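# Set the carton upright on the scale's weighing plate

## Task

Place the carton on the weighing plate of the scale, keeping the face that was on top at the start still on top, so that it is carried by the plate alone and nothing else. A result that only holds because the robot keeps supporting it does not count. Finish by releasing the carton and moving the tool away from it.

## Robot and tools

Robot: one arm fitted with a vacuum suction cup, no fingers. The reference point is the cup point, the middle of the cup's rim (36 mm across) when nothing touches it. The cup opens along the cup point's own +z axis. From about 4 cm behind the rim, the tool body and its camera stick out up to about 9 cm sideways, so allow for that near the scale or carton.

Frames: result poses are in the scene frame. Its origin sits on the table top under the arm base, +z is up, +x is forward, +y is to the left when facing along +x. Position is in metres, orientation is a quaternion in w,x,y,z order, velocities in m/s and rad/s. The printed position can be slightly off, more so at long reach.

Command row: every motion uses a row of 7 numbers, each in [-1, 1], ordered dx, dy, dz, rx, ry, rz, suction. The first six are an offset, not a pose: they are expressed in the cup point's own axes and measured from the cup point pose shown in the most recent result that shows it (before any such result in this scene, and for the second or later call in one reply, they count from where the robot is when the action starts). A value of 1.0 means 0.6 m for dx, dy, dz and 180 degrees for rx, ry, rz; rx, ry, rz form one rotation vector. Because dz follows the cup axis, a cup pointing down means +dz goes downward. All zeros is not a pause: it pulls the arm back to the reference pose. The seventh number sets suction: above 0.01 turns it on, 0.01 or less turns it off, and it keeps its last value.

Tools:
- execute_actions, argument actions (list with at most one item) and optional pictures (boolean). An empty list just reports the state, with images. An item {"rows": [...], "steps": n} runs n control steps (1/30 s each, 12 to 15, default 15), one row per step, the last row repeated if short; every row is an offset from the same reference, not from the preceding row. An item {"steps": n} alone is a wait of up to 300 steps counted from the previous result, including your reply time. The last 12 steps of each action run after the result is taken, while you are composing the next reply.
- move, argument target (one row as above, an offset from the same reference), speed (m/s, 0.002 to 0.5, default 0.25; turning is capped at twice that in rad/s) and optional stop_force (N, 9 to 40). It drives the cup point in a straight line toward the target over 0.5 to 10 s, without avoiding obstacles; the tool value is applied at the start. With stop_force, the path stops when push against the direction of travel rises by that amount for 2 steps, then backs off 2 steps and holds. Use it slowly for touching down; it is unreliable on rotating moves, and it should be omitted when lifting away from something the cup rests on. The result ends with a move: line: done, contact, off_target, moving, held or fault, plus limits (paced = pose clipped, held = some steps blocked) and distance from target.
- wait, argument seconds (0 to 10): lets time pass with no new command.
- zoom_image, arguments camera (cam_high 896x504 or cam_wrist 504x504) and region [x0, y0, x1, y1] in pixels from the top-left, at most 504 by 504.
- finished_scene, argument scene (the current scene number): ends and grades the scene; irreversible.

Motion limits: each step the commanded pose is clipped to within 100 mm and 16 degrees of the measured pose, and commands lag about 0.17 s. Large moves may fall short; read the pose and send the remainder. Position wins over orientation when both cannot be met. "pose unreachable" and HELD mean the clearance check altered or blocked steps. "Hand target" shows where the controller currently drives.

Gripping: with suction on, press the rim flat onto a smooth face of the carton, clear of edges and seams. suction_measured near 0 means no seal; 0.83 or more means airtight. part_present turns 1 at 0.50 and back to 0 below 0.45. Under vacuum the held object sits up to 12 mm nearer the tool. To release, set the carton down on the plate first, then switch suction off, then lift at least 15 mm. If the cup seals to the table, switch suction off.

Sensing: Wrist force and Wrist torque are in the cup point axes, each with offset (usually under 4 N), noise, and saturation near 50 N; pressing on a surface reads as force back into the arm. Joint torque readings are rough and offset.

Avoid: contact force of 150 N anywhere, or joint torque at its load limit (132 N m for shoulder and elbow joints, 24.6 N m for wrist joints, held weight included); either stops the arm for 10 s. The arm is stiff, so aim targets only slightly past contact and go slowly. Motors warn from 70 °C and brake at 85 °C, so do not hold loads idly. Never drop, slam or knock anything off the table; a loose object may occasionally be nudged by outside pushes.

Each tool is called after "Call:" by a JSON object that holds its "op" and its "data", one argument or row to a line.

## Session

Call:
{"op": "execute_actions", "data": {
  "actions": []
}}

Scene clock: 0.00 s of 6600.00 s.
end_effector_position=(+0.4268, -0.0013, +0.2605) suction_measured=0.00 part_present=0 end_effector_quat_wxyz=(+0.008, +0.002, +1.000, -0.000) end_effector_velocity=(+0.000, +0.000, +0.000) end_effector_angular_velocity=(-0.001, -0.000, +0.001)
Joint positions: [-0.317 -1.723  2.042 -1.891 -1.57   1.256]
Joint velocities: [ 0.001 -0.    -0.001  0.001 -0.    -0.   ]
Joint torques (N m, as the arm reports them, + toward a larger angle): no reading
Wrist force (N, on the end effector, along its own x y z axes, offset not removed): no reading
Wrist torque (N m, same axes, about the end effector's origin, offset not removed): no reading
Hand target: +0.427, -0.001, +0.261; +0.008, +0.002, +1.000, -0.000

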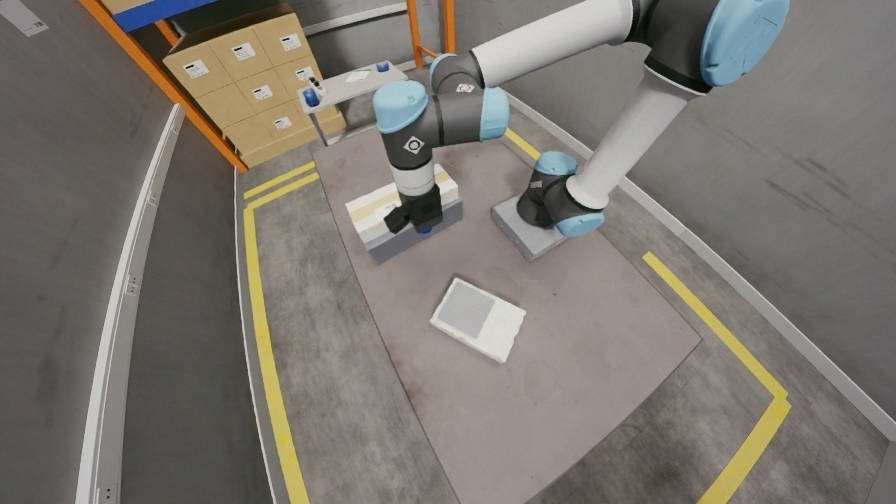

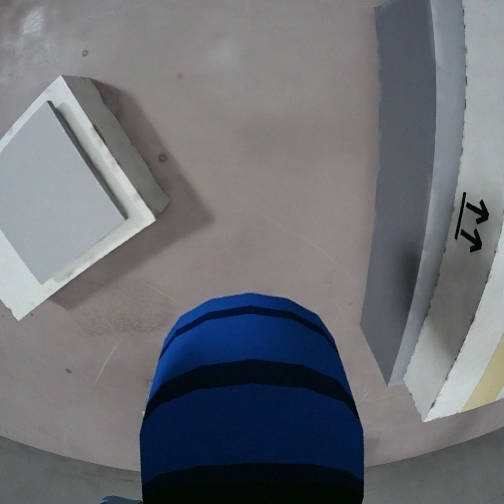

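Call:
{"op": "move", "data": {
  "target": [-0.15, -0.375, 0.02, 0, 0, -0.01, 0],
  "speed": 0.3
}}

Call:
{"op": "zoom_image", "data": {
  "camera": "cam_high",
  "region": [330, 130, 480, 280]
}}

Scene clock: 2.17 s of 6600.00 s.
end_effector_position=(+0.5160, -0.2264, +0.2498) suction_measured=0.00 part_present=0 end_effector_quat_wxyz=(+0.008, -0.014, +1.000, -0.001) end_effector_velocity=(+0.001, -0.002, -0.000) end_effector_angular_velocity=(+0.002, +0.002, +0.001)
Joint positions: [-0.648 -1.381  1.724 -1.916 -1.57   0.894]
Joint velocities: [-0.001  0.007 -0.007  0.003  0.    -0.003]
Joint torques (N m, as the arm reports them, + toward a larger angle): [ -4.67 -21.2  -31.36  -0.1    1.99  -2.86]
Wrist force (N, on the end effector, along its own x y z axes, offset not removed): [2.5 -0.7 1.8]
Wrist torque (N m, same axes, about the end effector's origin, offset not removed): [0.03 -0.45 0.06]
Hand target: +0.516, -0.227, +0.250; +0.008, -0.014, +1.000, -0.001
Off the commanded pose: 0.000 m, 0 deg.
Kept back: nothing.
move: done

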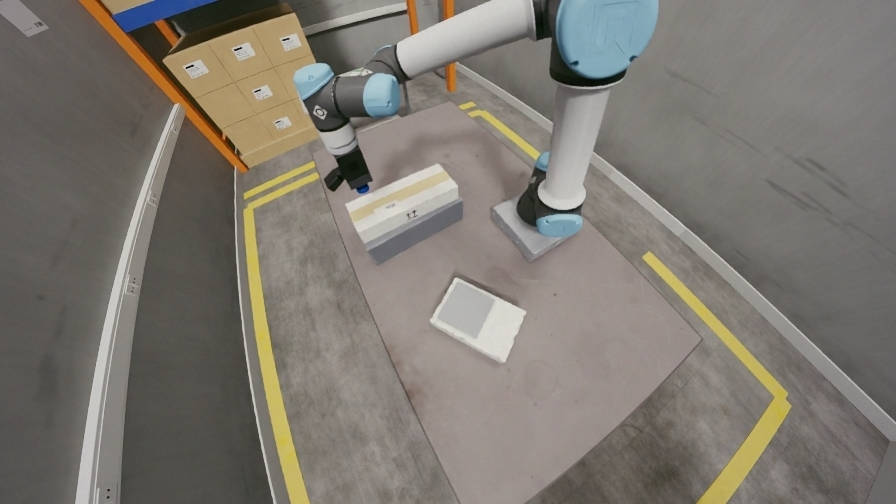

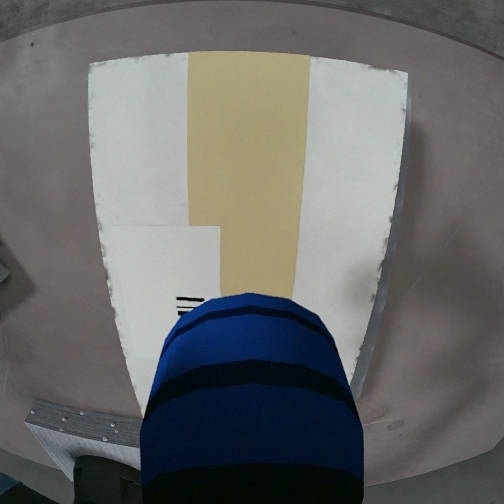

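Region (330, 130, 480, 280) of cam_high's 896x504 image, scaled by 3.360, with more detail than that image has.

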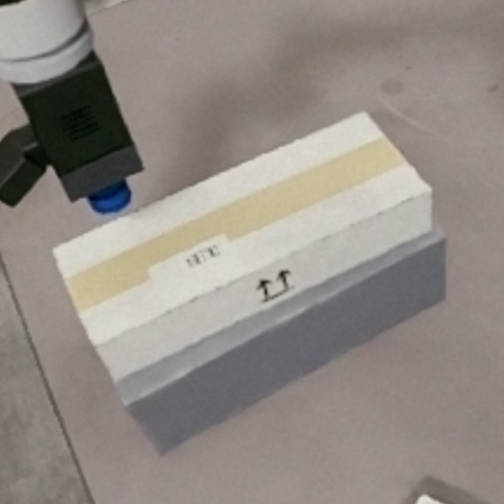

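Call:
{"op": "move", "data": {
  "target": [0, 0.005, 0.113, 0, 0, 0.01, 0],
  "speed": 0.15
}}

Call:
{"op": "move", "data": {
  "target": [0, 0, 0.025, 0, 0, 0, 1],
  "speed": 0.025,
  "stop_force": 12
}}

Call:
{"op": "wait", "data": {
  "seconds": 0.4
}}

Call:
{"op": "zoom_image", "data": {
  "camera": "cam_high",
  "region": [330, 130, 480, 280]
}}

Scene clock: 5.47 s of 6600.00 s.
end_effector_position=(+0.5168, -0.2234, +0.1823) suction_measured=0.00 part_present=0 end_effector_quat_wxyz=(+0.008, +0.002, +1.000, -0.000) end_effector_velocity=(+0.000, +0.001, -0.003) end_effector_angular_velocity=(+0.000, -0.000, -0.000)
Joint positions: [-0.643 -1.316  1.832 -2.089 -1.57   0.93 ]
Joint velocities: [ 0.001  0.003  0.004 -0.007  0.     0.001]
Joint torques (N m, as the arm reports them, + toward a larger angle): [  6.77 -24.17  -7.15  -4.36   1.7    2.8 ]
Wrist force (N, on the end effector, along its own x y z axes, offset not removed): [0.3 -1.3 1.4]
Wrist torque (N m, same axes, about the end effector's origin, offset not removed): [-0.11 -0.10 0.16]
Hand target: +0.517, -0.223, +0.182; +0.008, +0.002, +1.000, -0.001
Off the commanded pose: 0.000 m, 0 deg.
Kept back: nothing.
move: done

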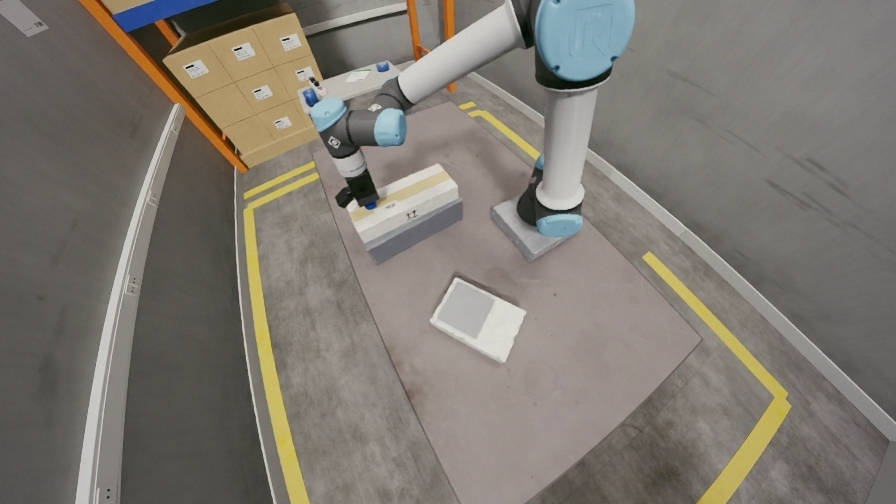

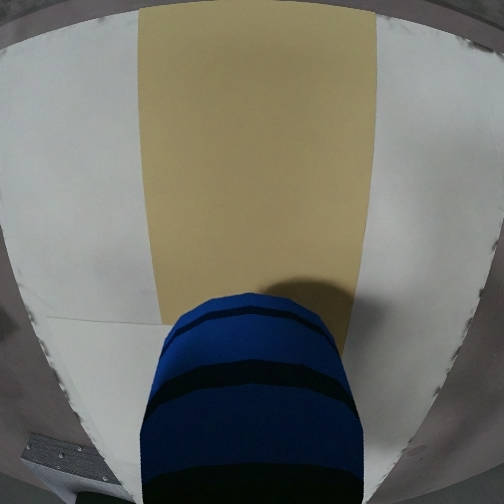

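Scene clock: 6.40 s of 6600.00 s.
end_effector_position=(+0.5170, -0.2234, +0.1677) suction_measured=0.00 part_present=0 end_effector_quat_wxyz=(+0.008, +0.002, +1.000, -0.000) end_effector_velocity=(+0.001, +0.000, -0.003) end_effector_angular_velocity=(-0.001, -0.000, +0.001)
Joint positions: [-0.643 -1.298  1.851 -2.126 -1.57   0.93 ]
Joint velocities: [ 0.001  0.004  0.003 -0.008 -0.    -0.   ]
Joint torques (N m, as the arm reports them, + toward a larger angle): [  4.65 -22.21  -7.33  -4.48   1.44   0.56]
Wrist force (N, on the end effector, along its own x y z axes, offset not removed): [-0.4 0.7 2.1]
Wrist torque (N m, same axes, about the end effector's origin, offset not removed): [0.27 -0.16 0.02]
Hand target: +0.517, -0.223, +0.167; +0.008, +0.002, +1.000, -0.000
Off the commanded pose: 0.000 m, 0 deg.
Kept back: nothing.
move: done

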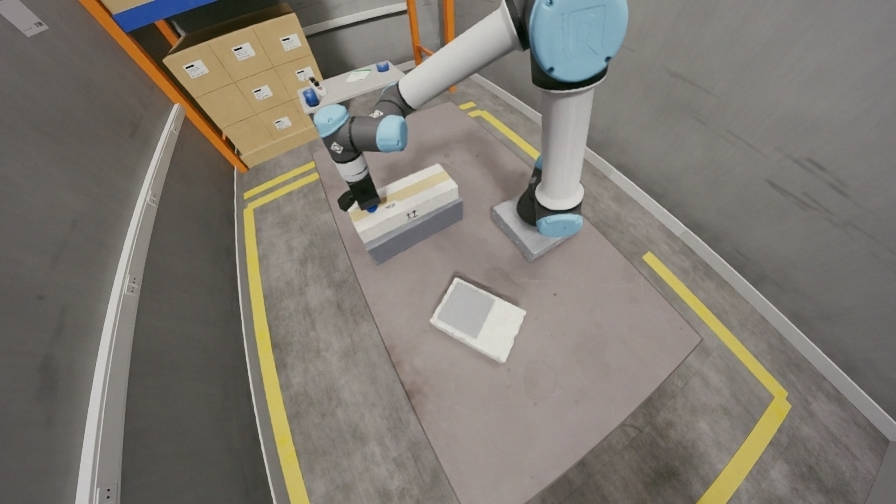

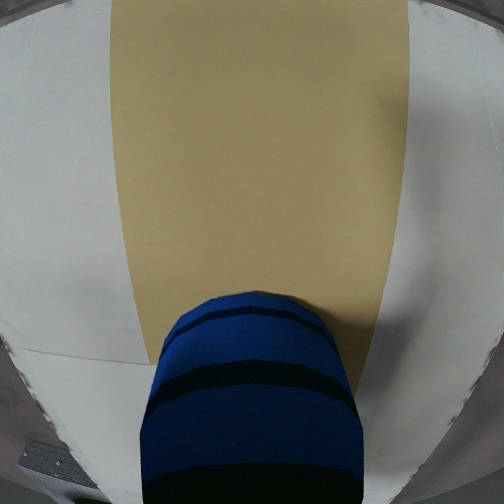

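Scene clock: 6.80 s of 6600.00 s.
end_effector_position=(+0.5170, -0.2234, +0.1673) suction_measured=0.00 part_present=0 end_effector_quat_wxyz=(+0.008, +0.002, +1.000, -0.000) end_effector_velocity=(-0.000, -0.001, +0.000) end_effector_angular_velocity=(-0.001, +0.000, -0.001)
Joint positions: [-0.643 -1.298  1.851 -2.127 -1.57   0.93 ]
Joint velocities: [-0.001 -0.    -0.     0.    -0.001 -0.   ]
Joint torques (N m, as the arm reports them, + toward a larger angle): [  4.36 -22.56  -7.33  -4.65   1.49  -0.47]
Wrist force (N, on the end effector, along its own x y z axes, offset not removed): [0.3 -0.2 2.0]
Wrist torque (N m, same axes, about the end effector's origin, offset not removed): [0.15 -0.06 0.05]
Hand target: +0.517, -0.223, +0.167; +0.008, +0.002, +1.000, -0.000
Off the commanded pose: 0.000 m, 0 deg.
Kept back: nothing.
Steps of this call (steps 1 to 12: nothing new was sent). Readings (end_effector_position | what the end effector reports):
1: (+0.5170, -0.2234, +0.1676) | suction_measured=0.00 part_present=0
2: (+0.5170, -0.2234, +0.1675) | suction_measured=0.00 part_present=0
4: (+0.5170, -0.2234, +0.1674) | suction_measured=0.00 part_present=0
8: (+0.5170, -0.2234, +0.1673) | suction_measured=0.00 part_present=0
12: the state above

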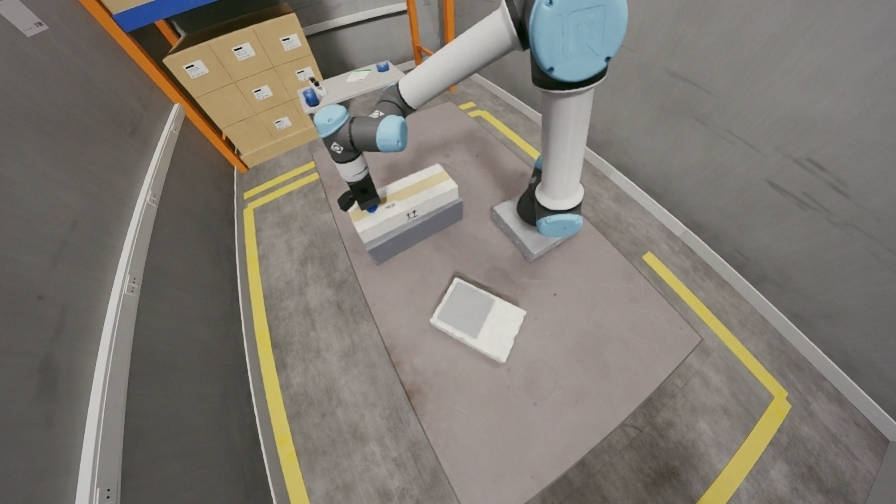

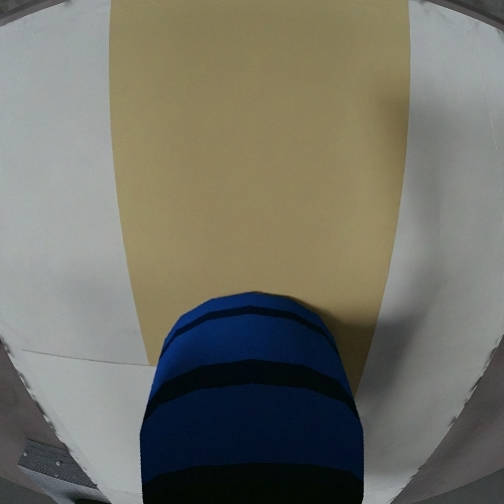

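Region (330, 130, 480, 280) of cam_high's 896x504 image, scaled by 3.360, with more detail than that image has.

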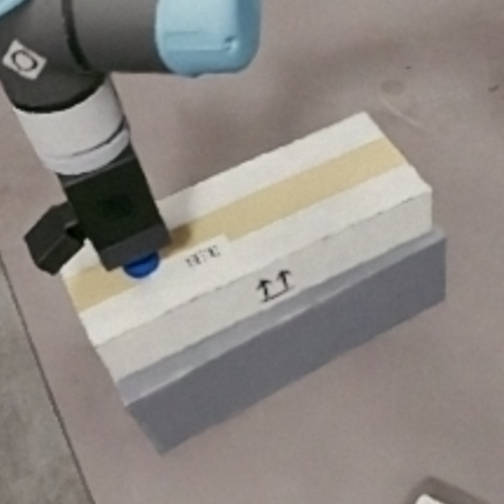

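Call:
{"op": "move", "data": {
  "target": [0, 0, 0.008, 0, 0, 0, 1],
  "speed": 0.02
}}

Call:
{"op": "wait", "data": {
  "seconds": 0.3
}}

Call:
{"op": "zoom_image", "data": {
  "camera": "cam_high",
  "region": [330, 130, 480, 280]
}}

Scene clock: 7.83 s of 6600.00 s.
end_effector_position=(+0.5171, -0.2234, +0.1628) suction_measured=0.94 part_present=1 end_effector_quat_wxyz=(+0.008, +0.002, +1.000, -0.000) end_effector_velocity=(+0.000, -0.001, -0.003) end_effector_angular_velocity=(-0.001, -0.000, -0.001)
Joint positions: [-0.643 -1.292  1.857 -2.138 -1.57   0.93 ]
Joint velocities: [-0.001  0.004  0.002 -0.008 -0.001  0.   ]
Joint torques (N m, as the arm reports them, + toward a larger angle): [  3.36 -37.4  -15.56  -6.29   1.28  -1.42]
Wrist force (N, on the end effector, along its own x y z axes, offset not removed): [1.0 -0.8 24.2]
Wrist torque (N m, same axes, about the end effector's origin, offset not removed): [0.02 -0.25 0.06]
Hand target: +0.517, -0.223, +0.163; +0.008, +0.002, +1.000, -0.000
Off the commanded pose: 0.000 m, 0 deg.
Kept back: nothing.
move: done

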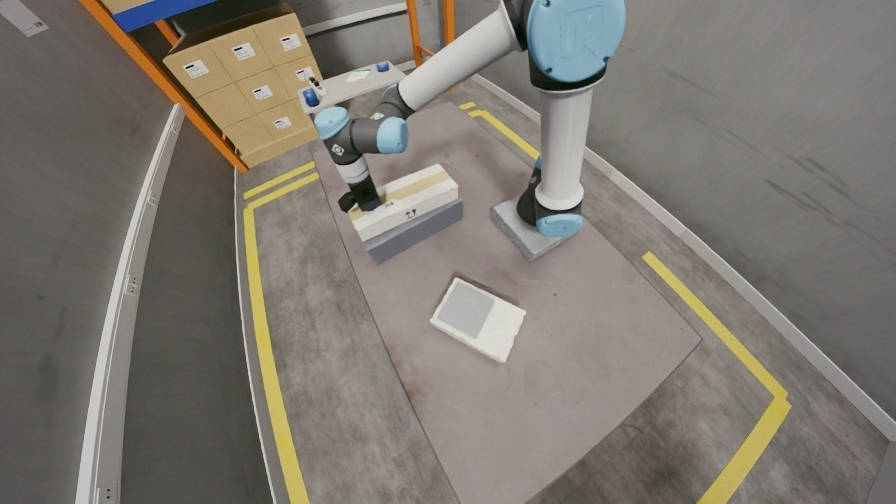

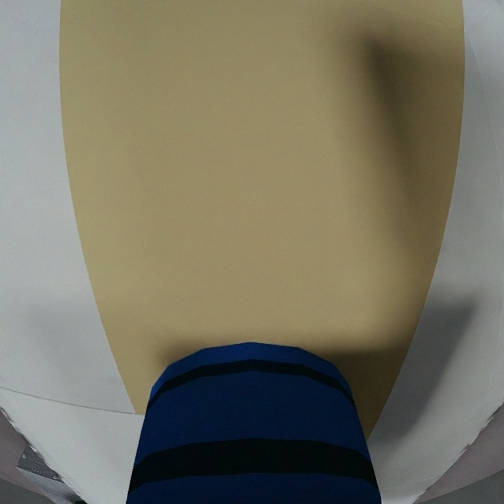

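Scene clock: 8.13 s of 6600.00 s.
end_effector_position=(+0.5171, -0.2234, +0.1625) suction_measured=0.98 part_present=1 end_effector_quat_wxyz=(+0.008, +0.002, +1.000, -0.000) end_effector_velocity=(-0.000, -0.000, -0.000) end_effector_angular_velocity=(+0.000, +0.001, -0.000)
Joint positions: [-0.643 -1.291  1.857 -2.139 -1.57   0.93 ]
Joint velocities: [-0.001  0.001  0.    -0.    -0.    -0.   ]
Joint torques (N m, as the arm reports them, + toward a larger angle): [  3.73 -34.76 -15.53  -6.56   1.31  -1.38]
Wrist force (N, on the end effector, along its own x y z axes, offset not removed): [2.5 -1.4 23.8]
Wrist torque (N m, same axes, about the end effector's origin, offset not removed): [0.05 -0.57 0.07]
Hand target: +0.517, -0.223, +0.163; +0.008, +0.002, +1.000, -0.000
Off the commanded pose: 0.000 m, 0 deg.
Kept back: nothing.
Steps of this call (steps 1 to 9: nothing new was sent). Readings (end_effector_position | what the end effector reports):
1: (+0.5171, -0.2234, +0.1628) | suction_measured=0.95 part_present=1
2: (+0.5171, -0.2234, +0.1627) | suction_measured=0.96 part_present=1
4: (+0.5171, -0.2234, +0.1626) | suction_measured=0.96 part_present=1
8: (+0.5171, -0.2234, +0.1626) | suction_measured=0.98 part_present=1
9: the state above

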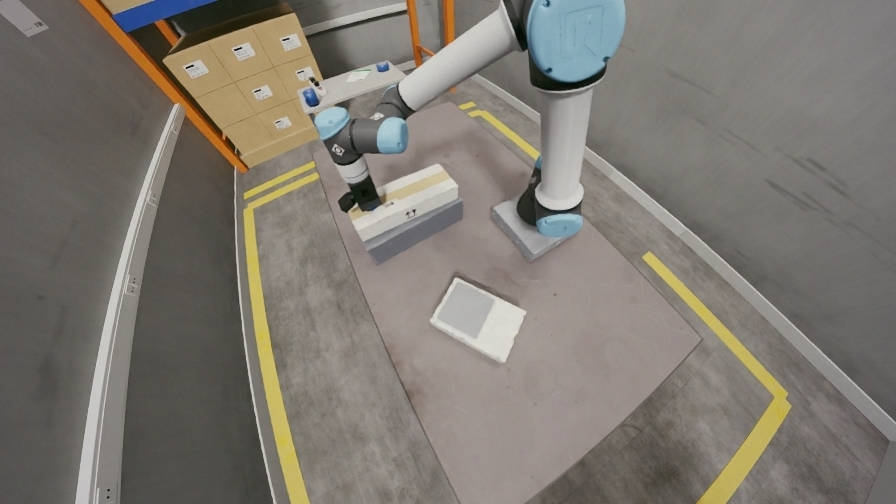

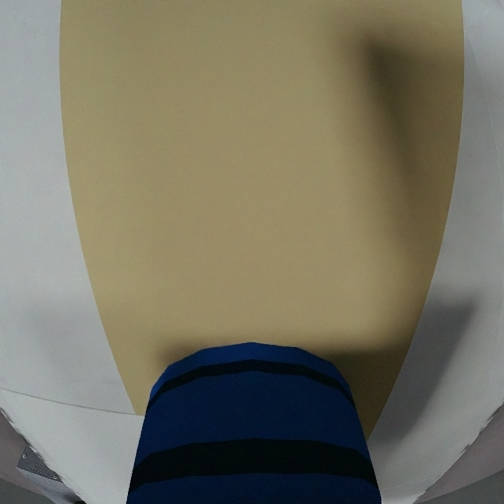

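Region (330, 130, 480, 280) of cam_high's 896x504 image, scaled by 3.360, with more detail than that image has.

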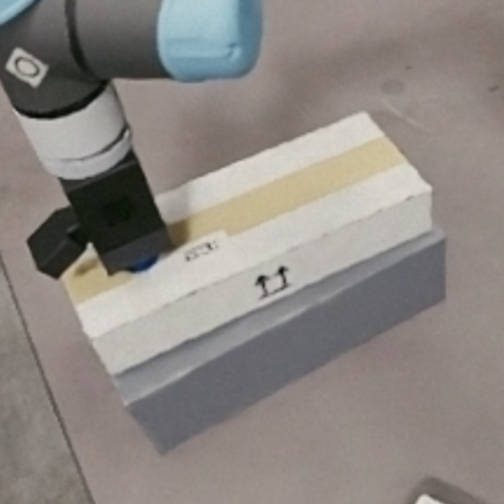

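This is the heavy end. A short test lift will show the balance.

Call:
{"op": "move", "data": {
  "target": [0, 0, -0.035, 0, 0, 0, 1],
  "speed": 0.03
}}

Call:
{"op": "zoom_image", "data": {
  "camera": "cam_high",
  "region": [330, 130, 480, 280]
}}

Scene clock: 9.70 s of 6600.00 s.
end_effector_position=(+0.5168, -0.2234, +0.1832) suction_measured=0.98 part_present=1 end_effector_quat_wxyz=(+0.008, +0.002, +1.000, -0.000) end_effector_velocity=(+0.000, +0.000, +0.003) end_effector_angular_velocity=(-0.000, -0.001, +0.001)
Joint positions: [-0.643 -1.317  1.83  -2.086 -1.57   0.93 ]
Joint velocities: [ 0.001 -0.004 -0.004  0.007  0.    -0.   ]
Joint torques (N m, as the arm reports them, + toward a larger angle): [  4.77 -60.28 -38.77  -1.98   1.55  -1.29]
Wrist force (N, on the end effector, along its own x y z axes, offset not removed): [0.5 -0.9 21.6]
Wrist torque (N m, same axes, about the end effector's origin, offset not removed): [0.03 -0.22 0.18]
Hand target: +0.517, -0.223, +0.184; +0.008, +0.002, +1.000, -0.000
Off the commanded pose: 0.000 m, 0 deg.
Kept back: nothing.
move: done

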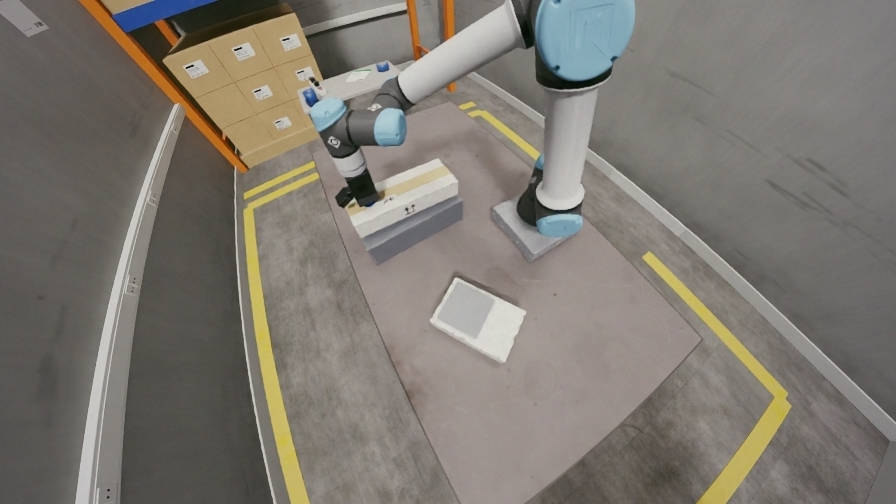

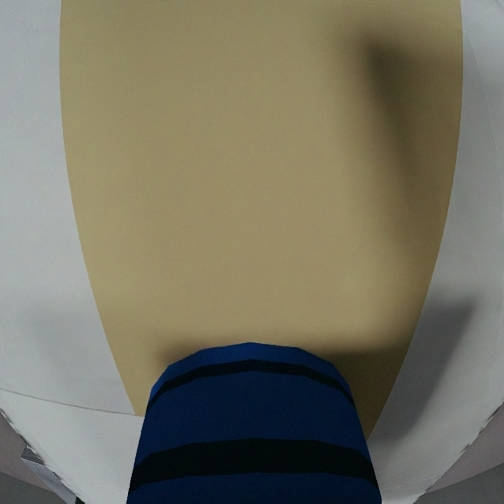

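Region (330, 130, 480, 280) of cam_high's 896x504 image, scaled by 3.360, with more detail than that image has.

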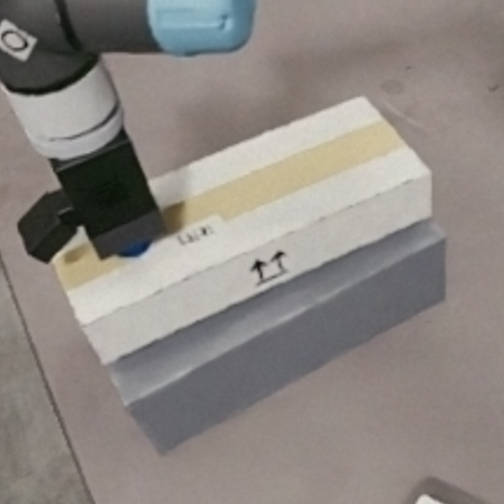

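Call:
{"op": "zoom_image", "data": {
  "camera": "cam_high",
  "region": [400, 230, 600, 430]
}}

Call:
{"op": "move", "data": {
  "target": [0.173, 0.678, -0.01, 0, 0, 0.328, 1],
  "speed": 0.18
}}

Call:
{"op": "move", "data": {
  "target": [0, 0, 0.06, 0, 0, 0, 1],
  "speed": 0.06
}}

Call:
{"op": "zoom_image", "data": {
  "camera": "cam_high",
  "region": [400, 230, 600, 430]
}}

Region (400, 230, 600, 430) of cam_high's 896x504 image, scaled by 2.520, with more detail than that image has.

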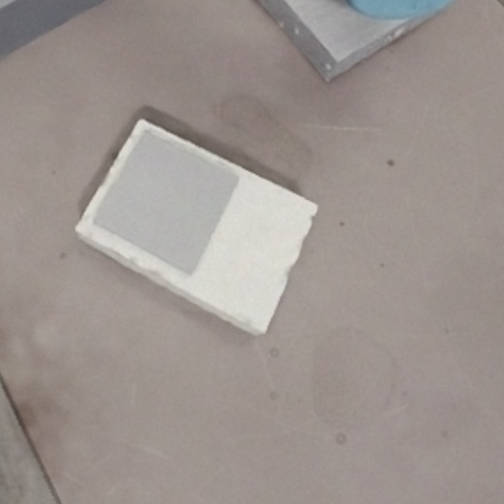

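Scene clock: 14.00 s of 6600.00 s.
end_effector_position=(+0.4142, +0.1837, +0.1878) suction_measured=0.98 part_present=1 end_effector_quat_wxyz=(+0.006, +0.494, +0.869, +0.004) end_effector_velocity=(-0.001, +0.002, -0.000) end_effector_angular_velocity=(-0.002, +0.001, -0.008)
Joint positions: [ 0.12  -1.578  2.113 -2.109 -1.57   2.723]
Joint velocities: [ 0.007  0.002 -0.002  0.001 -0.002  0.014]
Joint torques (N m, as the arm reports them, + toward a larger angle): [  6.75 -19.59 -39.45  -2.38  -1.89   2.68]
Wrist force (N, on the end effector, along its own x y z axes, offset not removed): [2.6 -0.6 23.2]
Wrist torque (N m, same axes, about the end effector's origin, offset not removed): [0.15 -0.48 0.12]
Hand target: +0.414, +0.184, +0.188; +0.006, +0.495, +0.869, +0.004
Off the commanded pose: 0.001 m, 0 deg.
Kept back: nothing.
move: done

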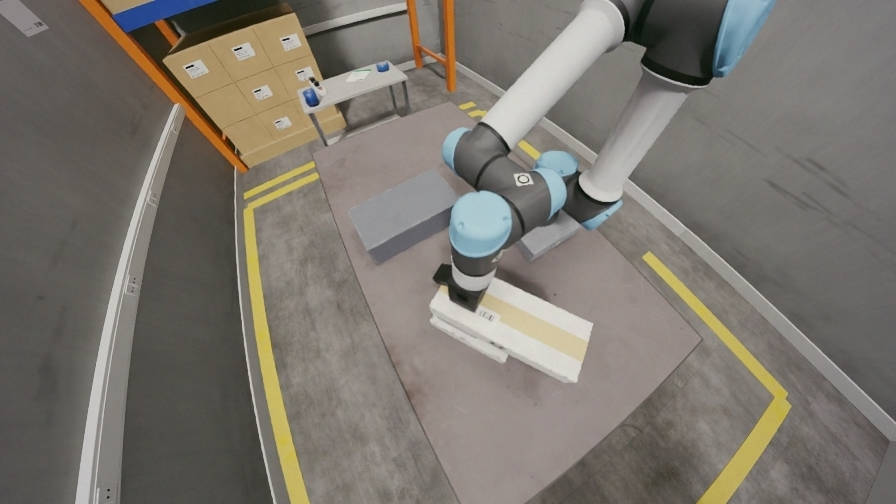

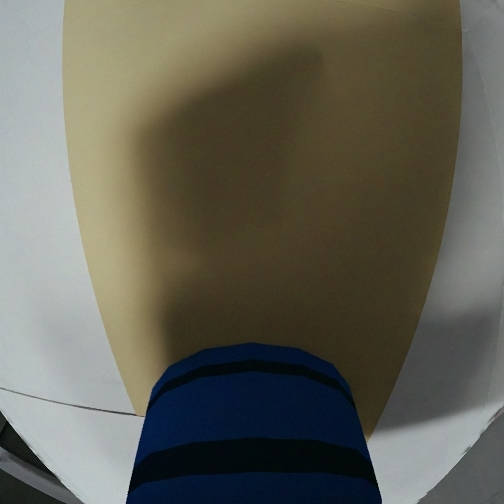

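Scene clock: 15.07 s of 6600.00 s.
end_effector_position=(+0.4147, +0.1837, +0.1521) suction_measured=0.98 part_present=1 end_effector_quat_wxyz=(+0.006, +0.494, +0.869, +0.004) end_effector_velocity=(+0.000, +0.000, -0.003) end_effector_angular_velocity=(+0.000, -0.000, -0.000)
Joint positions: [ 0.12  -1.522  2.166 -2.217 -1.57   2.722]
Joint velocities: [-0.     0.005  0.003 -0.008  0.    -0.   ]
Joint torques (N m, as the arm reports them, + toward a larger angle): [  3.12 -22.07 -14.01  -6.7    1.87  -1.51]
Wrist force (N, on the end effector, along its own x y z axes, offset not removed): [1.2 -0.6 23.7]
Wrist torque (N m, same axes, about the end effector's origin, offset not removed): [0.10 -0.25 0.05]
Hand target: +0.415, +0.184, +0.152; +0.006, +0.494, +0.869, +0.004
Off the commanded pose: 0.000 m, 0 deg.
Kept back: nothing.
move: done

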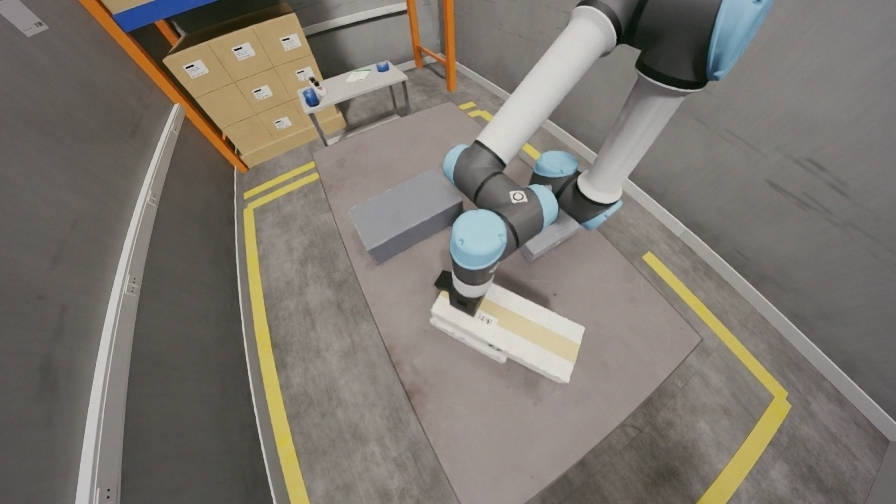

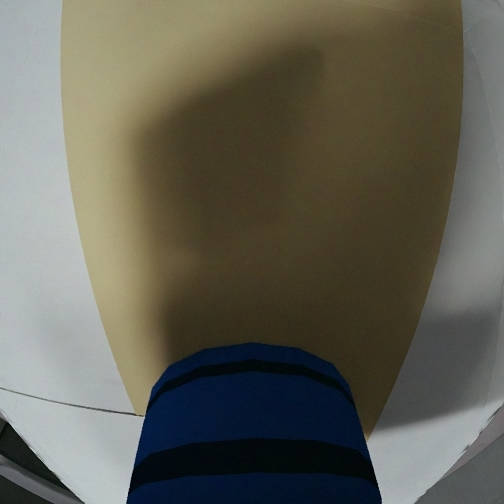

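Region (400, 230, 600, 430) of cam_high's 896x504 image, scaled by 2.520, with more detail than that image has.

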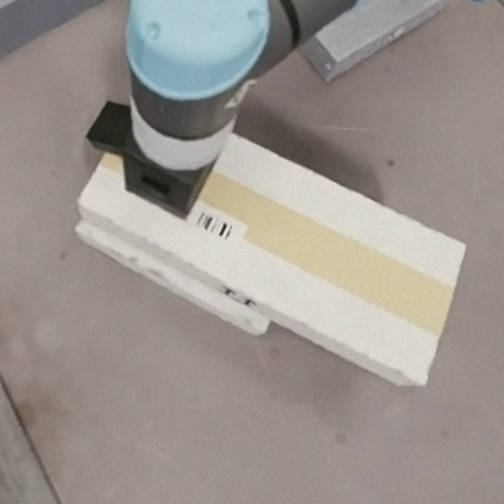

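Call:
{"op": "move", "data": {
  "target": [-0.01, -0.004, 0.02, 0, 0, 0, 1],
  "speed": 0.03
}}

Call:
{"op": "move", "data": {
  "target": [0, 0, 0.06, 0, 0, 0, 1],
  "speed": 0.007,
  "stop_force": 12
}}

Call:
{"op": "zoom_image", "data": {
  "camera": "cam_high",
  "region": [400, 230, 600, 430]
}}

Scene clock: 16.37 s of 6600.00 s.
end_effector_position=(+0.4158, +0.1775, +0.1404) suction_measured=0.98 part_present=1 end_effector_quat_wxyz=(+0.006, +0.494, +0.869, +0.004) end_effector_velocity=(-0.000, -0.001, -0.002) end_effector_angular_velocity=(-0.001, +0.001, +0.001)
Joint positions: [ 0.106 -1.505  2.186 -2.253 -1.57   2.708]
Joint velocities: [-0.002  0.004  0.004 -0.006 -0.001 -0.003]
Joint torques (N m, as the arm reports them, + toward a larger angle): [ -4.64 -21.4  -13.11  -6.61  -1.91  -3.01]
Wrist force (N, on the end effector, along its own x y z axes, offset not removed): [1.8 -1.1 22.8]
Wrist torque (N m, same axes, about the end effector's origin, offset not removed): [0.05 -0.39 0.05]
Hand target: +0.416, +0.177, +0.140; +0.006, +0.494, +0.869, +0.004
Off the commanded pose: 0.000 m, 0 deg.
Kept back: nothing.
move: done

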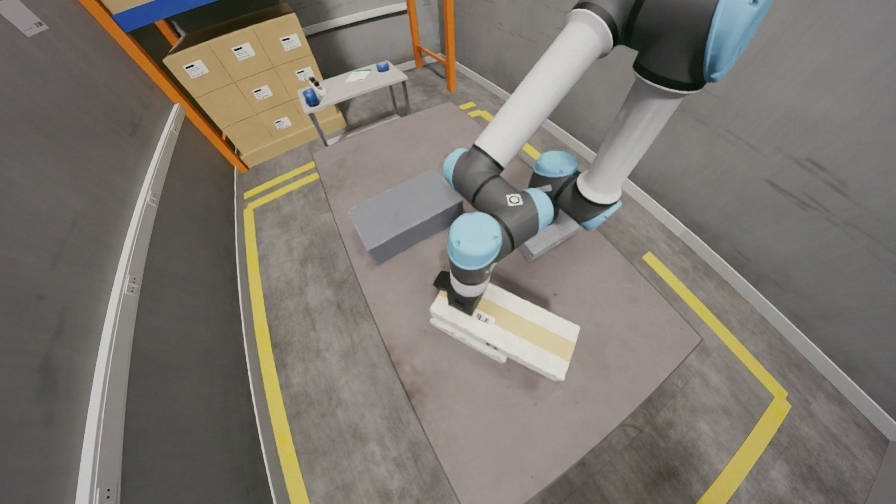

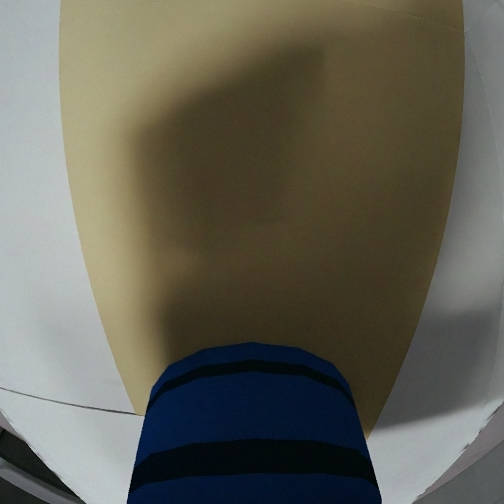

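Scene clock: 19.53 s of 6600.00 s.
end_effector_position=(+0.4161, +0.1775, +0.1209) suction_measured=0.98 part_present=1 end_effector_quat_wxyz=(+0.006, +0.494, +0.869, +0.004) end_effector_velocity=(-0.001, -0.000, +0.001) end_effector_angular_velocity=(-0.001, +0.004, +0.000)
Joint positions: [ 0.106 -1.468  2.21  -2.315 -1.57   2.708]
Joint velocities: [ 0.    -0.003 -0.001  0.009 -0.    -0.   ]
Joint torques (N m, as the arm reports them, + toward a larger angle): [  6.22 -35.55 -25.45   0.77   1.75   2.67]
Wrist force (N, on the end effector, along its own x y z axes, offset not removed): [-0.7 2.1 -5.6]
Wrist torque (N m, same axes, about the end effector's origin, offset not removed): [0.41 0.08 0.05]
Hand target: +0.416, +0.177, +0.121; +0.006, +0.494, +0.869, +0.004
Off the commanded pose: 0.017 m, 0 deg.
Kept back: nothing.
move: contact

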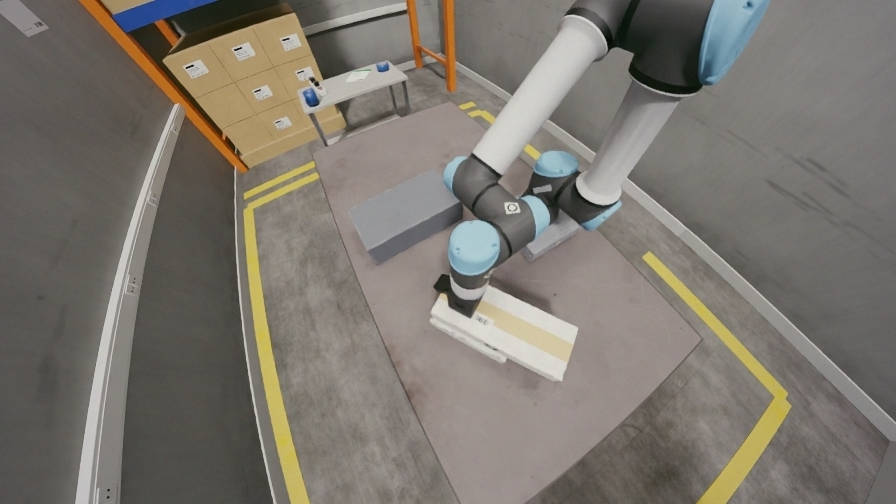

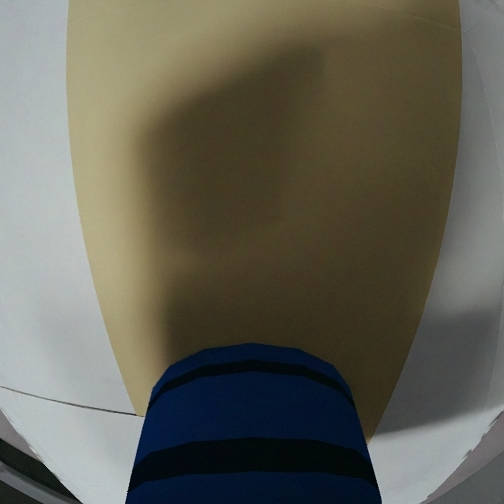

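Region (400, 230, 600, 430) of cam_high's 896x504 image, scaled by 2.520, with more detail than that image has.

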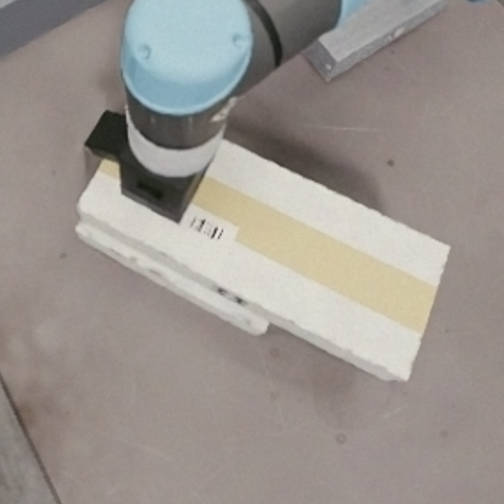

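Call:
{"op": "execute_actions", "data": {
  "actions": [
    {"rows":[[0,0,-0.0005,0,0,0,0]],"steps":12}
  ]
}}

Call:
{"op": "move", "data": {
  "target": [0, 0, -0.35, 0, 0, 0, 0],
  "speed": 0.25
}}

Call:
{"op": "zoom_image", "data": {
  "camera": "cam_high",
  "region": [400, 230, 600, 430]
}}

Scene clock: 19.80 s of 6600.00 s.
end_effector_position=(+0.4160, +0.1775, +0.1212) suction_measured=0.98 part_present=1 end_effector_quat_wxyz=(+0.006, +0.494, +0.869, +0.004) end_effector_velocity=(-0.000, +0.000, +0.001) end_effector_angular_velocity=(+0.000, -0.000, -0.000)
Joint positions: [ 0.106 -1.469  2.209 -2.313 -1.57   2.708]
Joint velocities: [ 0.    -0.001 -0.     0.002 -0.     0.   ]
Joint torques (N m, as the arm reports them, + toward a larger angle): [  5.65 -43.38 -31.5   -0.87   1.78   2.85]
Wrist force (N, on the end effector, along its own x y z axes, offset not removed): [0.8 1.8 14.2]
Wrist torque (N m, same axes, about the end effector's origin, offset not removed): [0.35 -0.27 0.07]
Kept back: the last 12 steps of this action.
Steps of this call (steps 1 to 8: nothing new was sent). Readings (end_effector_position | what the end effector reports):
1: (+0.4161, +0.1775, +0.1210) | suction_measured=0.98 part_present=1
2: (+0.4160, +0.1775, +0.1210) | suction_measured=0.98 part_present=1
4: (+0.4160, +0.1775, +0.1211) | suction_measured=0.98 part_present=1
8: the state above

Scene clock: 21.77 s of 6600.00 s.
end_effector_position=(+0.4132, +0.1774, +0.3311) suction_measured=0.00 part_present=0 end_effector_quat_wxyz=(+0.007, +0.494, +0.869, +0.004) end_effector_velocity=(+0.000, -0.000, +0.003) end_effector_angular_velocity=(-0.001, +0.001, +0.000)
Joint positions: [ 0.105 -1.703  1.84  -1.71  -1.57   2.708]
Joint velocities: [-0.     0.    -0.007  0.008 -0.001 -0.   ]
Joint torques (N m, as the arm reports them, + toward a larger angle): [ -4.91 -19.02 -33.42  -0.32  -1.91  -2.89]
Wrist force (N, on the end effector, along its own x y z axes, offset not removed): [0.4 0.1 1.5]
Wrist torque (N m, same axes, about the end effector's origin, offset not removed): [0.24 -0.08 0.14]
Hand target: +0.413, +0.177, +0.331; +0.007, +0.494, +0.869, +0.004
Off your previous action's commanded pose: 0.000 m, 0 deg at its last step (step 12 of this call).
Off the commanded pose: 0.000 m, 0 deg.
Kept back: nothing.
move: done

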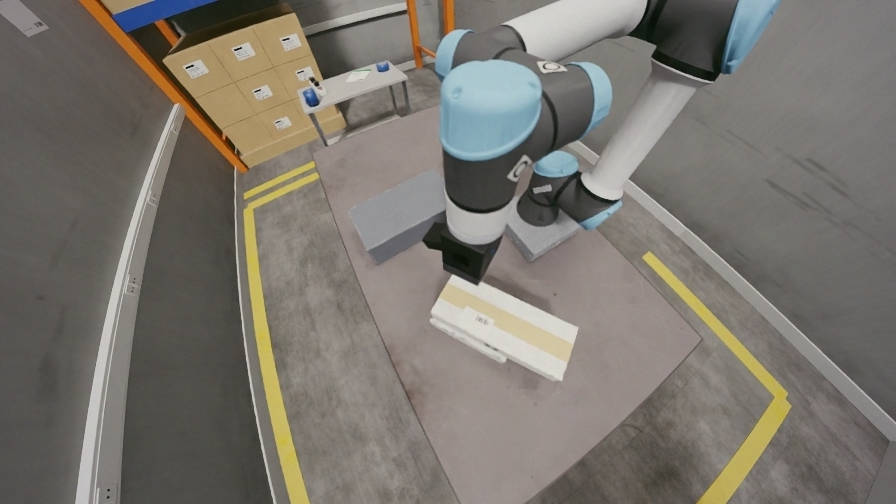

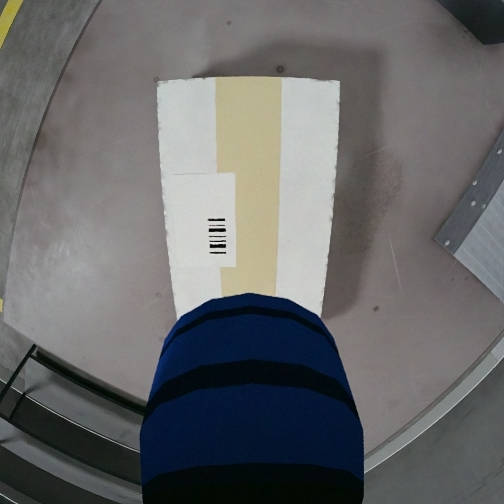

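Region (400, 230, 600, 430) of cam_high's 896x504 image, scaled by 2.520, with more detail than that image has.

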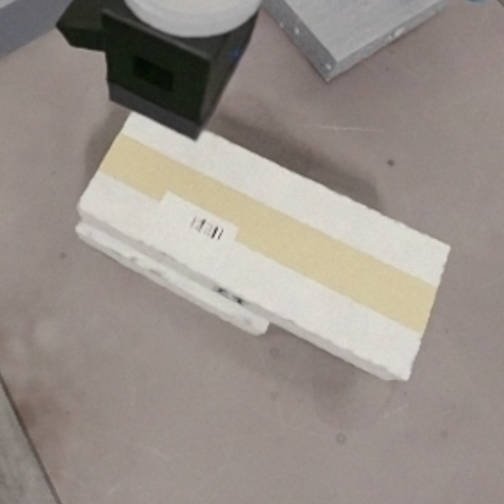

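Call:
{"op": "finished_scene", "data": {
  "scene": 2
}}

The scene is finished: the task was done.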